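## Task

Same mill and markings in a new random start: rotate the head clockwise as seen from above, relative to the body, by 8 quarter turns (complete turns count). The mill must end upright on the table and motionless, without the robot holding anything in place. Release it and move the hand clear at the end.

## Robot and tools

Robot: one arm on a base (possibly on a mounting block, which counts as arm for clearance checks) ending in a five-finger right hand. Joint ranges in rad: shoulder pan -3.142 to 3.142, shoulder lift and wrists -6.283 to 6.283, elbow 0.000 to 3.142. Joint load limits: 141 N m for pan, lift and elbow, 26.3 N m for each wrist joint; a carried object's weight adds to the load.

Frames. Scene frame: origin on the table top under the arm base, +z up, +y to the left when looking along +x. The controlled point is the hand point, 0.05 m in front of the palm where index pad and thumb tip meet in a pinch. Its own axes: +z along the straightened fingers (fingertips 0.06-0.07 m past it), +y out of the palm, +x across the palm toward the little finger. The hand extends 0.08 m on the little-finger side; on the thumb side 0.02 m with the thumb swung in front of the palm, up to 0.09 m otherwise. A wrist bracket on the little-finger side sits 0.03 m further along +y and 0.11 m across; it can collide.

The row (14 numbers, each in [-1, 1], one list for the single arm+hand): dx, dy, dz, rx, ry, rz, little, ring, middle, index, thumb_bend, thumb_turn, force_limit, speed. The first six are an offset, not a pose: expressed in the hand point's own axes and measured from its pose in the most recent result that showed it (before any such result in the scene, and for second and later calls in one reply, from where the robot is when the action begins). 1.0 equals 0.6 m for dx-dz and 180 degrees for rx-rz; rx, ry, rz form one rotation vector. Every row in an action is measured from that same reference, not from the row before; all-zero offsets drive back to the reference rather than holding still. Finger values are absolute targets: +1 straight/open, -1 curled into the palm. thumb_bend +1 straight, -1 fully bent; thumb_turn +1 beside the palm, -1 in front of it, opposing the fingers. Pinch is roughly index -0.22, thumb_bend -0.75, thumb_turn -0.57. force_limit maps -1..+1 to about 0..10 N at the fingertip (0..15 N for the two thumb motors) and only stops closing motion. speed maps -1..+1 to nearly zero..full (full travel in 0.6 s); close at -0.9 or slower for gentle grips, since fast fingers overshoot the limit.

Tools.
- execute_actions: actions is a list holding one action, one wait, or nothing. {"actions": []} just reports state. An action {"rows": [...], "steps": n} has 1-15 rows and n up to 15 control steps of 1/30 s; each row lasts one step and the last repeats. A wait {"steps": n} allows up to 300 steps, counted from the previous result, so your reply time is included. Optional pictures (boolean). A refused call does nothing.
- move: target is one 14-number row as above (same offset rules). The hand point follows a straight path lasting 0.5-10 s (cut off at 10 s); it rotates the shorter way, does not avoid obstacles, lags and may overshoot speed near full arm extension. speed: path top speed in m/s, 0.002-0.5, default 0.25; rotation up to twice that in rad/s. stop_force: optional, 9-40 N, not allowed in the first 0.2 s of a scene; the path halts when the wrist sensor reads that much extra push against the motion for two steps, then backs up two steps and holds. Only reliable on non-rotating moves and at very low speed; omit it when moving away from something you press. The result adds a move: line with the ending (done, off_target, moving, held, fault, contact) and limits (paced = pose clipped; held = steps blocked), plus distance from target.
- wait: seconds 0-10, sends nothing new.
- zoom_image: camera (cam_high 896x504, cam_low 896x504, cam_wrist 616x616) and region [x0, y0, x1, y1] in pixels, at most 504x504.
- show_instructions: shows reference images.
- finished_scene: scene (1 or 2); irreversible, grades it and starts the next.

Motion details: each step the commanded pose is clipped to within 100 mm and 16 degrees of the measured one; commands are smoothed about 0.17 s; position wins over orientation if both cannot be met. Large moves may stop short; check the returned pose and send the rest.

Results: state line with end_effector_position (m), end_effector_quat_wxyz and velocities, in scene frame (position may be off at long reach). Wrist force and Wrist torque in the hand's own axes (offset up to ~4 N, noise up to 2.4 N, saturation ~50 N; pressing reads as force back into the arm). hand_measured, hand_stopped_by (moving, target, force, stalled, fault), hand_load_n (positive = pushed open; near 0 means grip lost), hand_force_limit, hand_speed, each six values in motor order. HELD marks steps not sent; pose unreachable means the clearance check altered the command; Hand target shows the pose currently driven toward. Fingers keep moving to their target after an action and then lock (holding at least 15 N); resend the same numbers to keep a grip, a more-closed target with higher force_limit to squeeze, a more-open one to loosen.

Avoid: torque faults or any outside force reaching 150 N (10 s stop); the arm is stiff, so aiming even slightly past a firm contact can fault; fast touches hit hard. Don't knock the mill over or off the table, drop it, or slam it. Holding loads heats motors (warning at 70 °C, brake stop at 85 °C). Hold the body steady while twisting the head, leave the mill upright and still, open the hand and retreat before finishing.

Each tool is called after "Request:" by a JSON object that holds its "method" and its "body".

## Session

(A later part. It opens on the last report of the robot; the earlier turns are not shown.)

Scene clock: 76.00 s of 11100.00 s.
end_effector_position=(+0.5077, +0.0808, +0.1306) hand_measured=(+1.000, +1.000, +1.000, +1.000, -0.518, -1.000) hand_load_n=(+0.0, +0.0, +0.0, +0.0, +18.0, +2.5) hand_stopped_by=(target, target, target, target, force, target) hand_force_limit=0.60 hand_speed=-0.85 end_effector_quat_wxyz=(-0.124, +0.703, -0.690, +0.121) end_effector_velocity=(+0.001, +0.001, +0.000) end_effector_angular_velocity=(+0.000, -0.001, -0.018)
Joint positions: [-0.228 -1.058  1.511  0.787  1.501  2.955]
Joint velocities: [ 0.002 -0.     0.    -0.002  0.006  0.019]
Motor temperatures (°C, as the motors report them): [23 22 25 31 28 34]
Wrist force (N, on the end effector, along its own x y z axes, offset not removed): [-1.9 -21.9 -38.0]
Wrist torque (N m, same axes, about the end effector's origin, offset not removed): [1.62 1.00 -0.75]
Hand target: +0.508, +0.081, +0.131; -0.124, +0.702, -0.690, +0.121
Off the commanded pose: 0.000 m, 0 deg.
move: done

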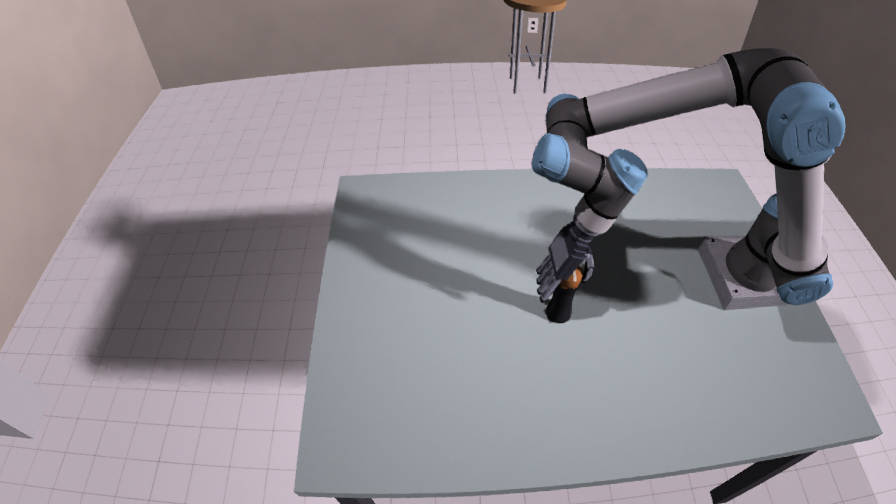

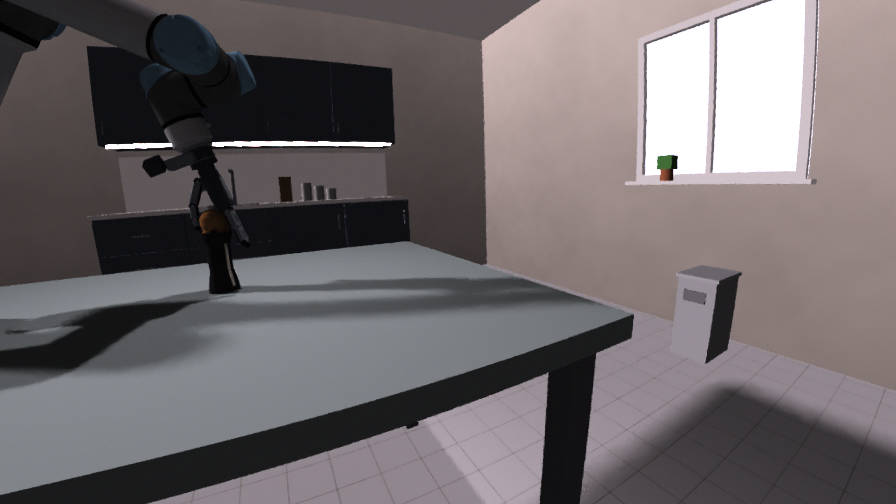

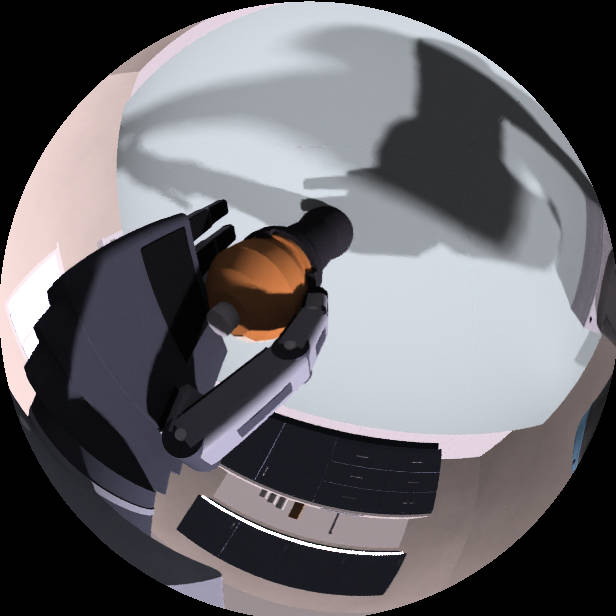

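Request:
{"method": "move", "body": {"target": [-0.0122,-0.0200,0.0069,0,0.0565,0.1568,1,1,1,1,-1,-1,0.6,-0.85], "speed": 0.2}}

Request:
{"method": "move", "body": {"target": [-0.0122,-0.0199,0.0072,0,0.0565,0.1568,1,1,1,1,-1,-1,0.6,-0.85], "speed": 0.2}}

Request:
{"method": "move", "body": {"target": [-0.0122,-0.0199,0.0072,0,0.0565,0.1568,1,1,1,1,-1,-1,0.6,-0.85], "speed": 0.2}}

Scene clock: 80.37 s of 11100.00 s.
end_effector_position=(+0.5202, +0.0883, +0.1307) hand_measured=(+1.000, +1.000, +1.000, +1.000, -0.518, -1.000) hand_load_n=(+0.0, +0.0, +0.0, +0.0, +18.0, +2.5) hand_stopped_by=(target, target, target, target, force, target) hand_force_limit=0.60 hand_speed=-0.85 end_effector_quat_wxyz=(+0.089, -0.502, +0.848, -0.149) end_effector_velocity=(+0.000, +0.001, +0.000) end_effector_angular_velocity=(+0.001, +0.002, -0.018)
Joint positions: [-0.174 -1.047  1.498  0.806  1.692  3.499]
Joint velocities: [ 0.003  0.002 -0.002  0.004  0.006  0.02 ]
Motor temperatures (°C, as the motors report them): [23 22 25 31 28 34]
Wrist force (N, on the end effector, along its own x y z axes, offset not removed): [-0.1 -17.7 -29.7]
Wrist torque (N m, same axes, about the end effector's origin, offset not removed): [1.45 0.88 -0.65]
Hand target: +0.520, +0.088, +0.131; +0.088, -0.501, +0.848, -0.149
Off the commanded pose: 0.000 m, 0 deg.
move: done

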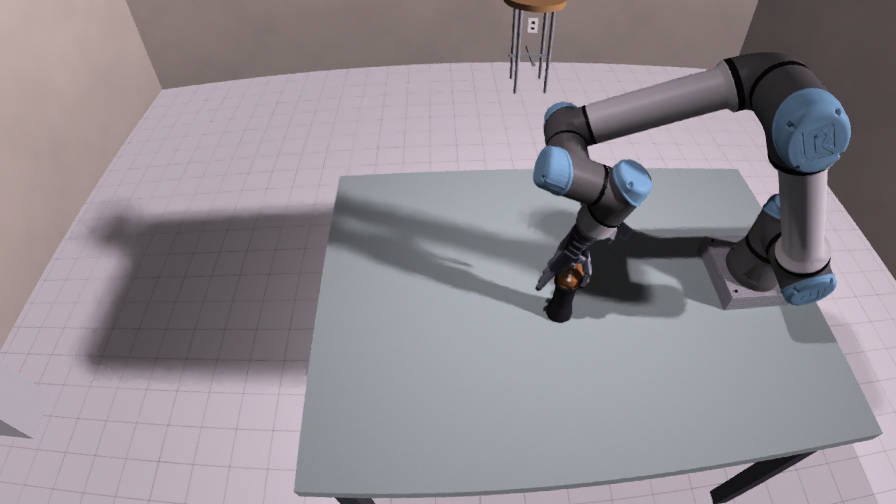

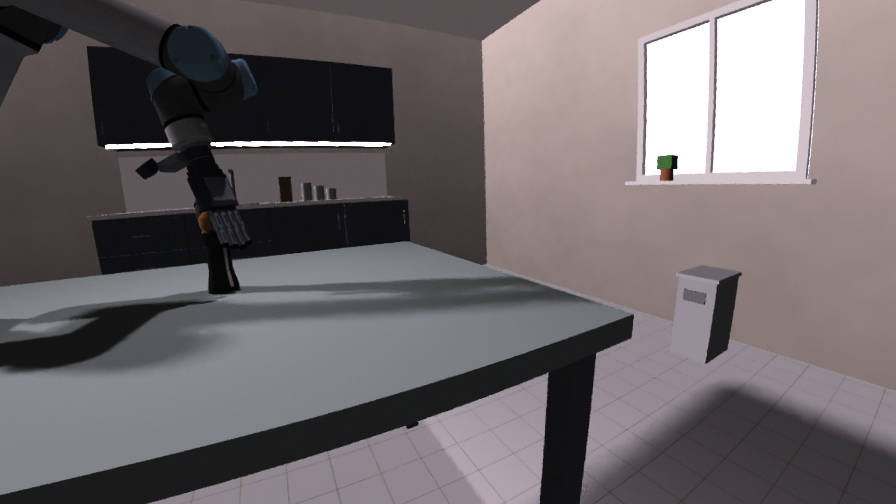

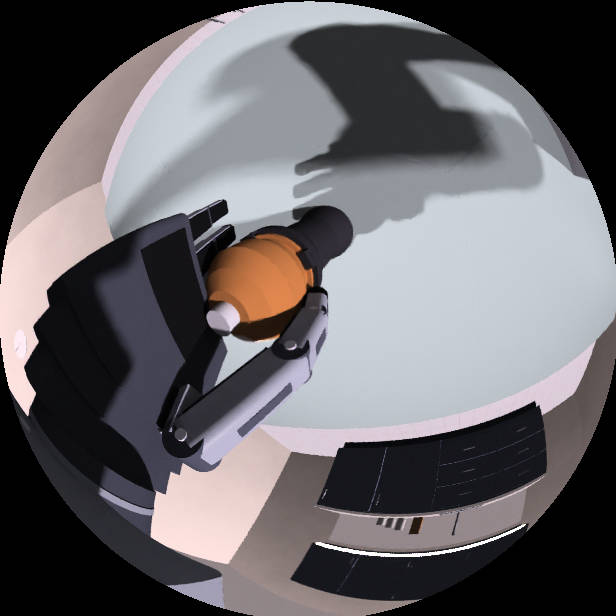

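Scene clock: 82.20 s of 11100.00 s.
end_effector_position=(+0.5348, +0.0886, +0.1307) hand_measured=(+1.000, +1.000, +1.000, +1.000, -0.518, -1.000) hand_load_n=(+0.0, +0.0, +0.0, +0.0, +18.0, +2.5) hand_stopped_by=(target, target, target, target, force, target) hand_force_limit=0.60 hand_speed=-0.85 end_effector_quat_wxyz=(+0.048, -0.266, +0.948, -0.166) end_effector_velocity=(+0.001, +0.000, +0.000) end_effector_angular_velocity=(-0.001, +0.000, -0.014)
Joint positions: [-0.126 -0.993  1.441  0.924  1.845  4.06 ]
Joint velocities: [ 0.002  0.003 -0.004  0.006  0.004  0.016]
Motor temperatures (°C, as the motors report them): [23 22 25 31 28 34]
Wrist force (N, on the end effector, along its own x y z axes, offset not removed): [-1.9 -21.6 -32.1]
Wrist torque (N m, same axes, about the end effector's origin, offset not removed): [1.14 1.04 -0.79]
Hand target: +0.535, +0.089, +0.131; +0.047, -0.265, +0.949, -0.166
Off the commanded pose: 0.000 m, 0 deg.
move: done

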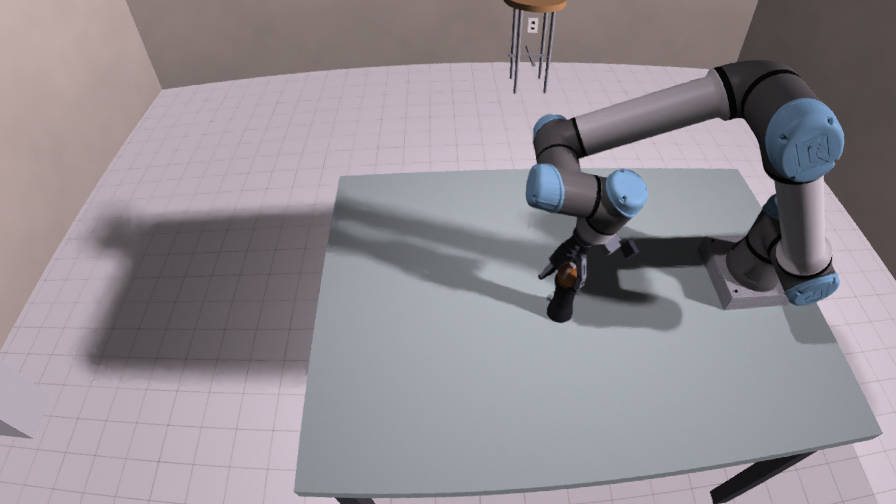

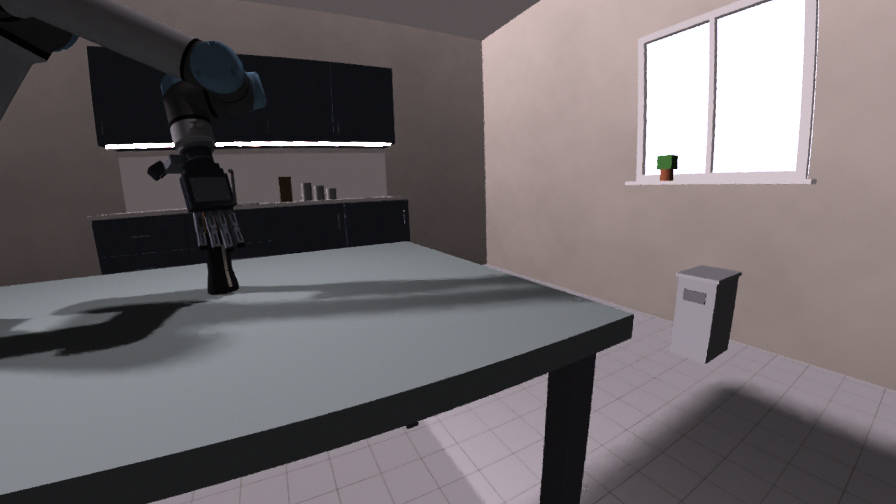

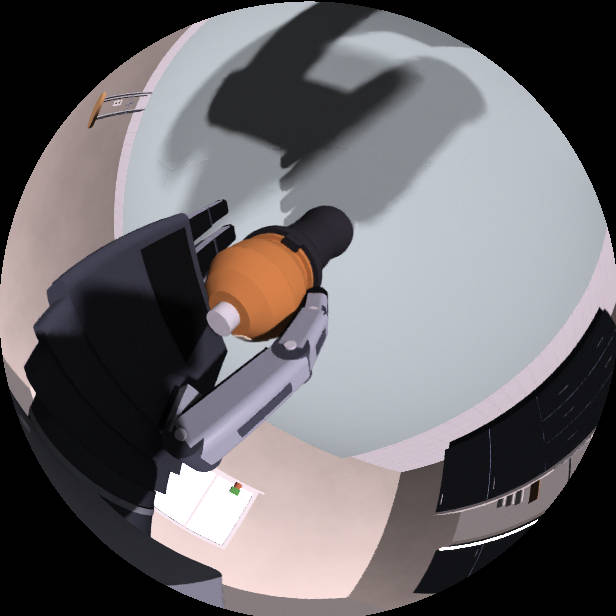

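Scene clock: 84.03 s of 11100.00 s.
end_effector_position=(+0.5476, +0.0816, +0.1307) hand_measured=(+1.000, +1.000, +1.000, +1.000, -0.518, -1.000) hand_load_n=(+0.0, +0.0, +0.0, +0.0, +17.5, +2.5) hand_stopped_by=(target, target, target, target, force, target) hand_force_limit=0.60 hand_speed=-0.85 end_effector_quat_wxyz=(+0.003, -0.012, +0.985, -0.172) end_effector_velocity=(+0.000, +0.000, +0.000) end_effector_angular_velocity=(-0.000, +0.001, -0.013)
Joint positions: [-0.099 -0.916  1.361  1.107  1.911  4.633]
Joint velocities: [ 0.002  0.002 -0.003  0.007  0.001  0.016]
Motor temperatures (°C, as the motors report them): [23 22 25 31 28 34]
Wrist force (N, on the end effector, along its own x y z axes, offset not removed): [-2.5 -22.4 -34.3]
Wrist torque (N m, same axes, about the end effector's origin, offset not removed): [1.43 1.09 -0.91]
Hand target: +0.548, +0.082, +0.131; +0.003, -0.011, +0.985, -0.172
Off the commanded pose: 0.000 m, 0 deg.
move: done

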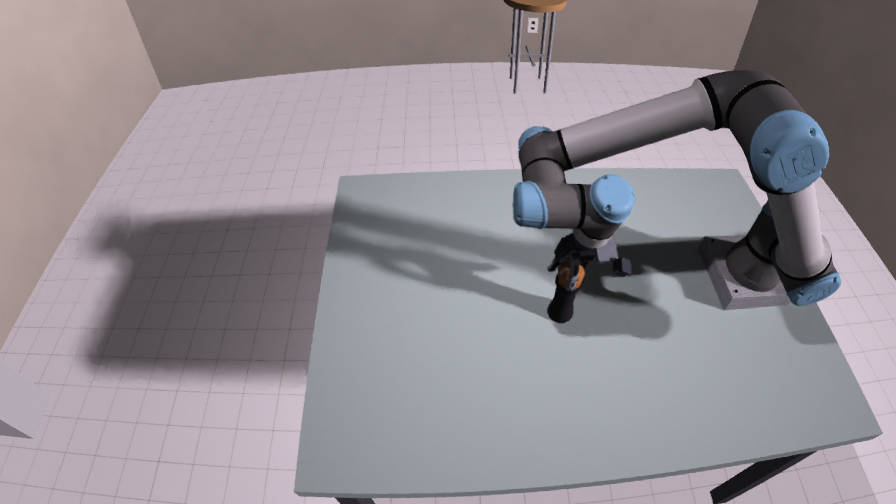

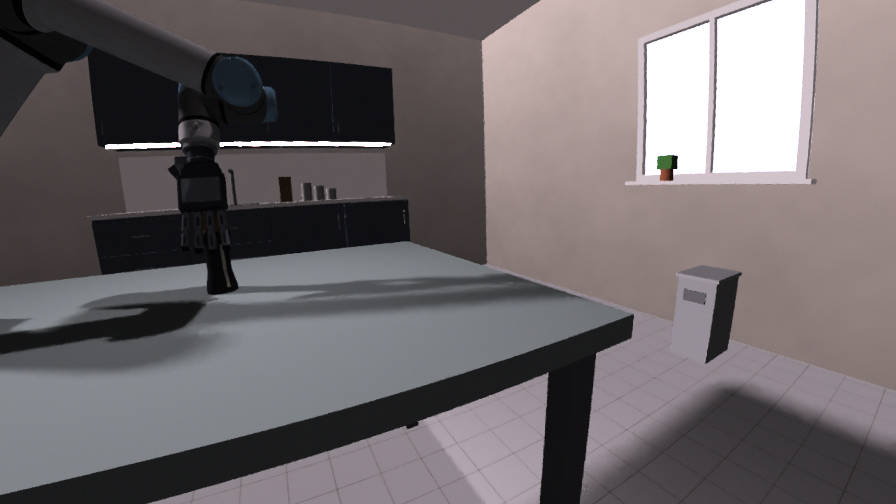

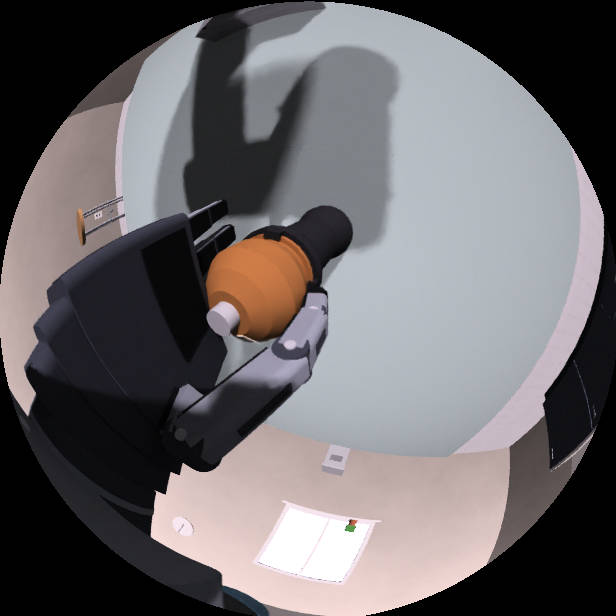

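Request:
{"method": "move", "body": {"target": [-0.0122,-0.0199,0.0072,0,0.0565,0.1568,1,1,1,1,-1,-1,0.6,-0.85], "speed": 0.2}}

Request:
{"method": "move", "body": {"target": [-0.0122,-0.0199,0.0072,0,0.0565,0.1568,1,1,1,1,-1,-1,0.6,-0.85], "speed": 0.2}}

Request:
{"method": "move", "body": {"target": [-0.0122,-0.0199,0.0072,0,0.0565,0.1568,1,1,1,1,-1,-1,0.6,-0.85], "speed": 0.2}}

Request:
{"method": "move", "body": {"target": [0,-0.003,-0.0085,0,0,0,1,1,1,1,-1,-1,0.6,-0.85], "speed": 0.015}}

Scene clock: 89.33 s of 11100.00 s.
end_effector_position=(+0.5552, +0.0690, +0.1307) hand_measured=(+1.000, +1.000, +1.000, +1.000, -0.518, -1.000) hand_load_n=(+0.0, +0.0, +0.0, +0.0, +17.5, +1.5) hand_stopped_by=(target, target, target, target, force, target) hand_force_limit=0.60 hand_speed=-0.85 end_effector_quat_wxyz=(-0.041, +0.243, +0.955, -0.166) end_effector_velocity=(+0.000, -0.001, +0.000) end_effector_angular_velocity=(-0.001, +0.000, -0.014)
Joint positions: [-0.097 -0.844  1.285  1.293  1.876  5.184]
Joint velocities: [-0.     0.003 -0.004  0.006 -0.001  0.015]
Motor temperatures (°C, as the motors report them): [23 22 25 31 28 34]
Wrist force (N, on the end effector, along its own x y z axes, offset not removed): [0.6 -23.0 -36.3]
Wrist torque (N m, same axes, about the end effector's origin, offset not removed): [1.68 0.95 -0.72]
Hand target: +0.555, +0.069, +0.131; -0.041, +0.243, +0.955, -0.166
Off the commanded pose: 0.000 m, 0 deg.
After step 90, 0.47 s passed at rest.
move: done

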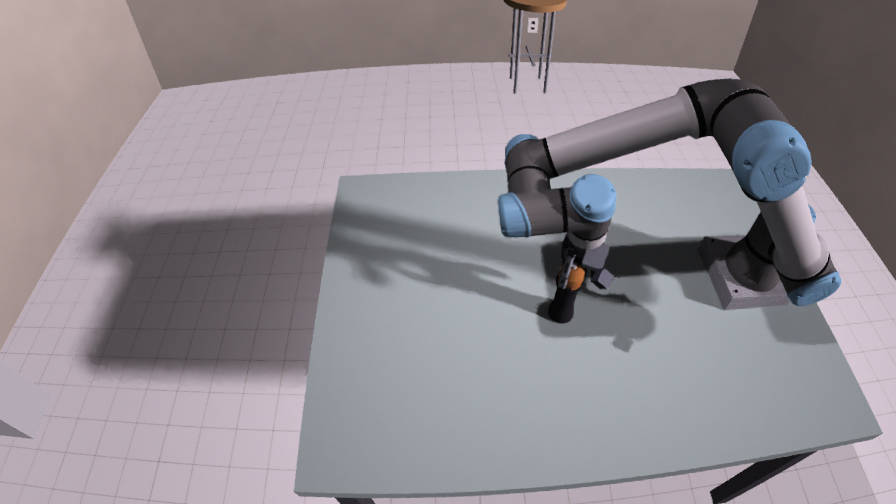

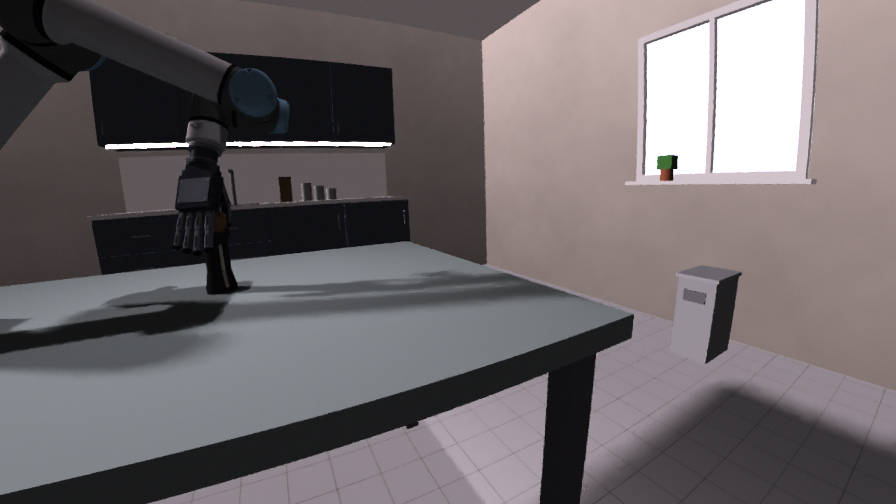

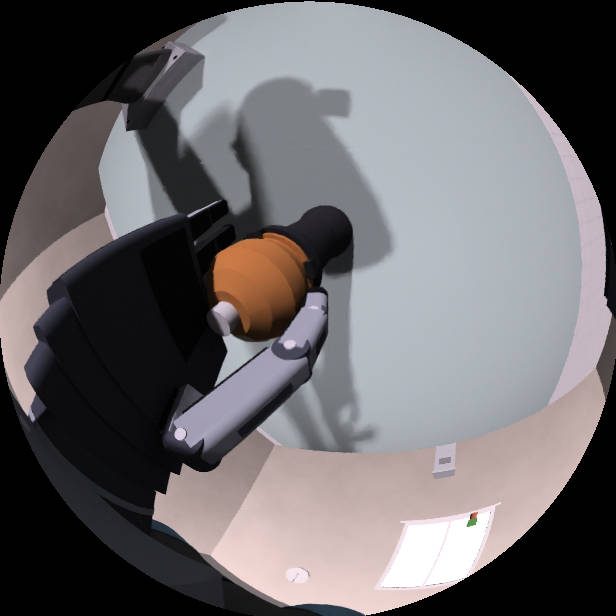

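Scene clock: 91.13 s of 11100.00 s.
end_effector_position=(+0.5556, +0.0545, +0.1307) hand_measured=(+1.000, +1.000, +1.000, +1.000, -0.518, -1.000) hand_load_n=(+0.0, +0.0, +0.0, +0.0, +17.5, +2.0) hand_stopped_by=(target, target, target, target, force, target) hand_force_limit=0.60 hand_speed=-0.85 end_effector_quat_wxyz=(-0.083, +0.481, +0.860, -0.149) end_effector_velocity=(+0.000, -0.001, +0.000) end_effector_angular_velocity=(-0.001, -0.001, -0.017)
Joint positions: [-0.119 -0.793  1.229  1.428  1.765  5.688]
Joint velocities: [-0.001  0.002 -0.003  0.004 -0.004  0.017]
Motor temperatures (°C, as the motors report them): [23 22 25 31 28 34]
Wrist force (N, on the end effector, along its own x y z axes, offset not removed): [-1.0 -25.5 -37.7]
Wrist torque (N m, same axes, about the end effector's origin, offset not removed): [1.62 0.97 -0.95]
Hand target: +0.556, +0.054, +0.131; -0.083, +0.482, +0.860, -0.149
Off the commanded pose: 0.000 m, 0 deg.
move: done

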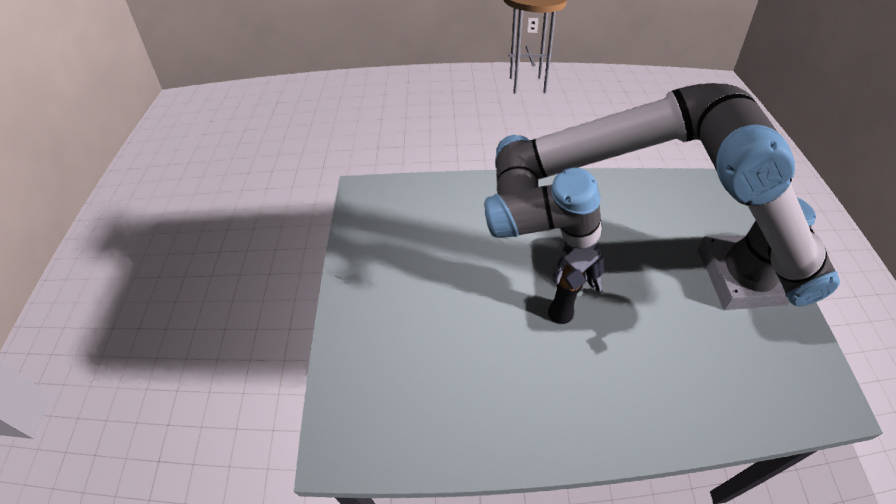

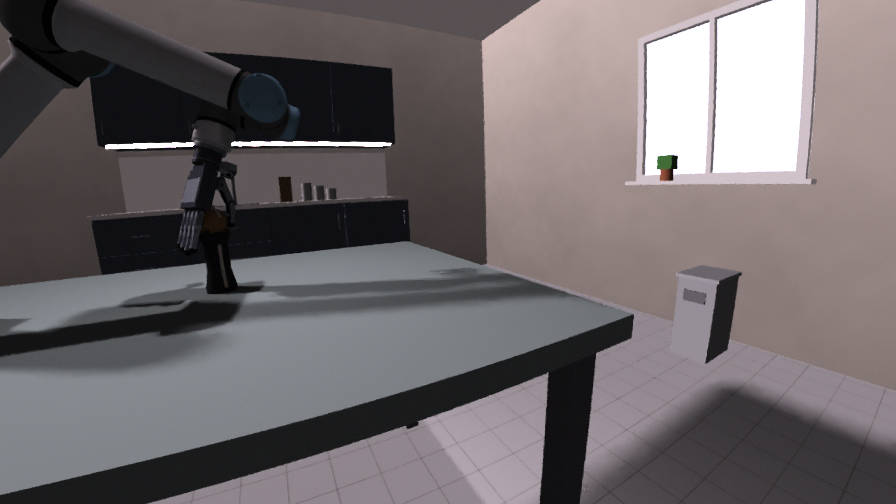

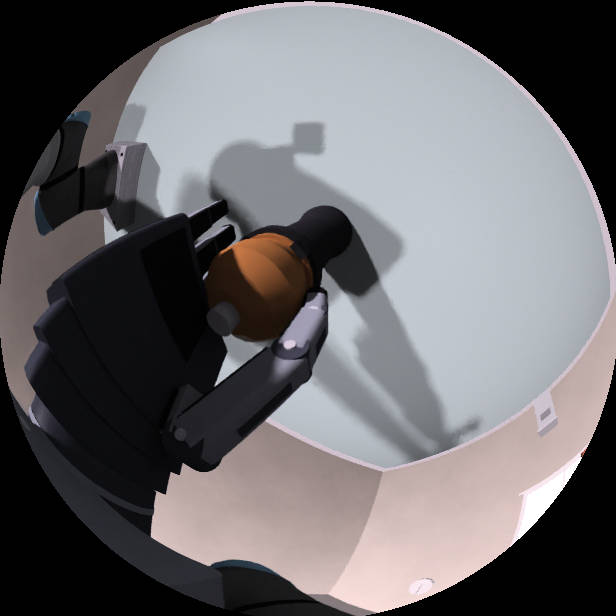

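Scene clock: 92.93 s of 11100.00 s.
end_effector_position=(+0.5486, +0.0417, +0.1307) hand_measured=(+1.000, +1.000, +1.000, +1.000, -0.518, -1.000) hand_load_n=(+0.0, +0.0, +0.0, +0.0, +17.5, +1.5) hand_stopped_by=(target, target, target, target, force, target) hand_force_limit=0.60 hand_speed=-0.85 end_effector_quat_wxyz=(-0.119, +0.686, +0.707, -0.122) end_effector_velocity=(-0.000, -0.000, -0.000) end_effector_angular_velocity=(-0.000, -0.000, -0.018)
Joint positions: [-0.156 -0.769  1.202  1.49   1.613  6.152]
Joint velocities: [-0.001  0.001 -0.001  0.001 -0.005  0.016]
Motor temperatures (°C, as the motors report them): [23 22 25 31 28 34]
Wrist force (N, on the end effector, along its own x y z axes, offset not removed): [0.0 -26.1 -37.7]
Wrist torque (N m, same axes, about the end effector's origin, offset not removed): [1.42 0.82 -0.97]
Hand target: +0.549, +0.042, +0.131; -0.119, +0.687, +0.707, -0.122
Off the commanded pose: 0.000 m, 0 deg.
move: done

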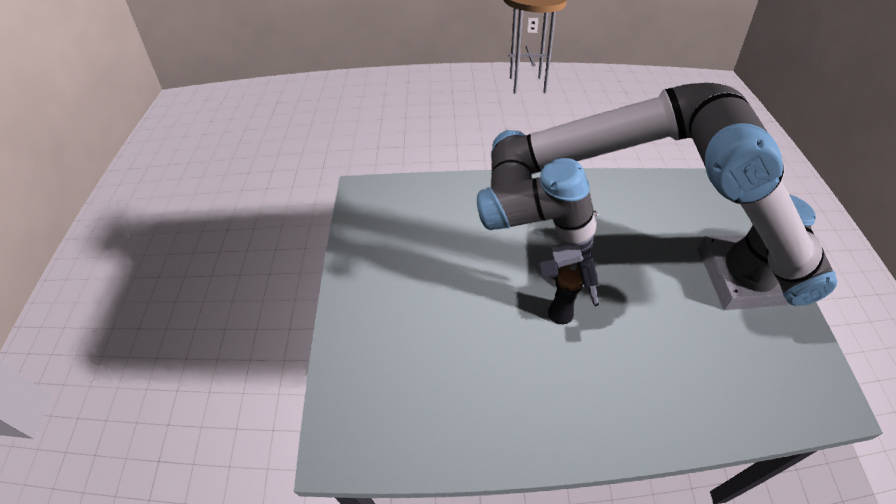

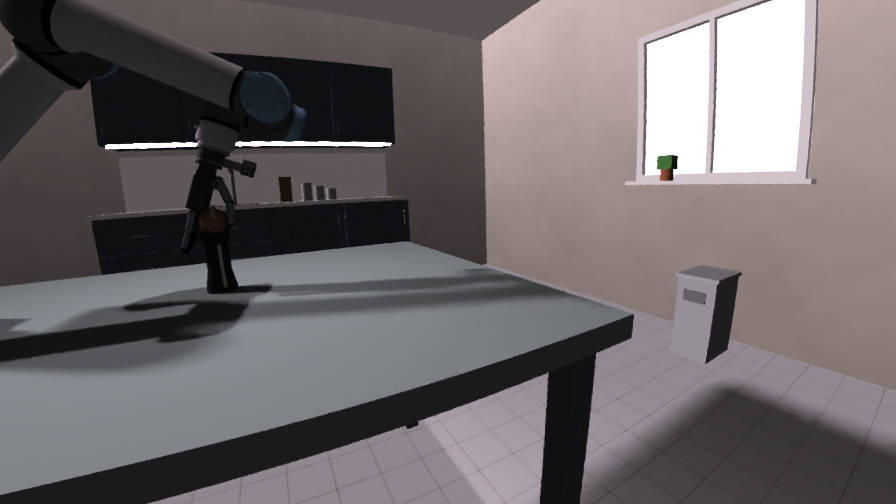

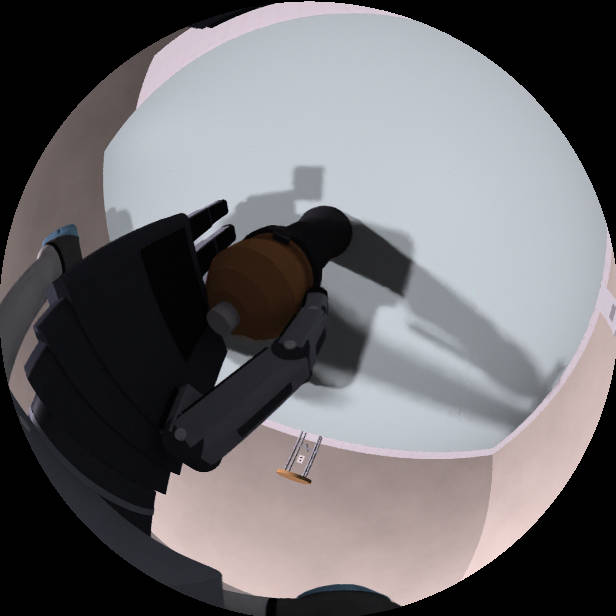

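Scene clock: 93.63 s of 11100.00 s.
end_effector_position=(+0.5487, +0.0417, +0.1357) hand_measured=(+1.000, +1.000, +1.000, +1.000, -0.518, -1.000) hand_load_n=(+0.0, +0.0, +0.0, +0.0, +15.0, +4.0) hand_stopped_by=(target, target, target, target, force, target) hand_force_limit=0.60 hand_speed=-0.85 end_effector_quat_wxyz=(-0.119, +0.686, +0.707, -0.122) end_effector_velocity=(+0.000, -0.000, +0.003) end_effector_angular_velocity=(-0.001, -0.002, +0.001)
Joint positions: [-0.156 -0.774  1.197  1.5    1.613  6.152]
Joint velocities: [ 0.    -0.004 -0.003  0.005  0.001  0.   ]
Motor temperatures (°C, as the motors report them): [23 22 25 31 28 34]
Wrist force (N, on the end effector, along its own x y z axes, offset not removed): [-1.1 5.3 8.4]
Wrist torque (N m, same axes, about the end effector's origin, offset not removed): [0.23 -0.15 0.04]
Hand target: +0.549, +0.042, +0.136; -0.119, +0.686, +0.707, -0.122
Off the commanded pose: 0.000 m, 0 deg.
move: done

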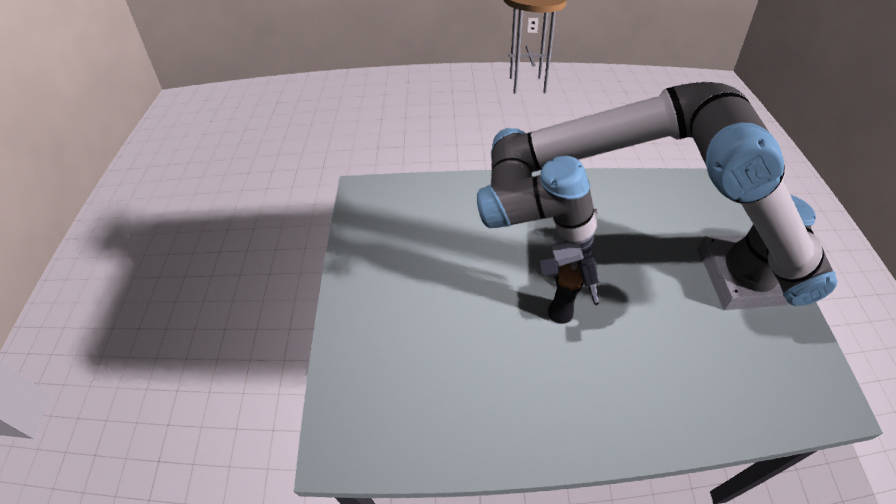

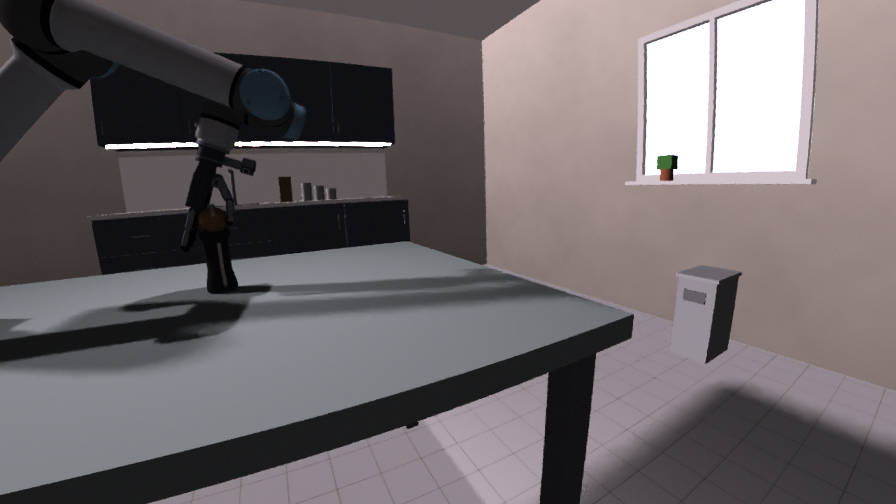

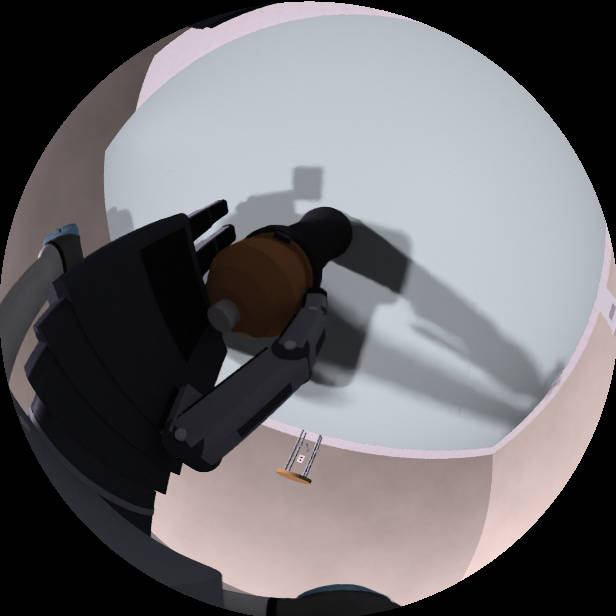

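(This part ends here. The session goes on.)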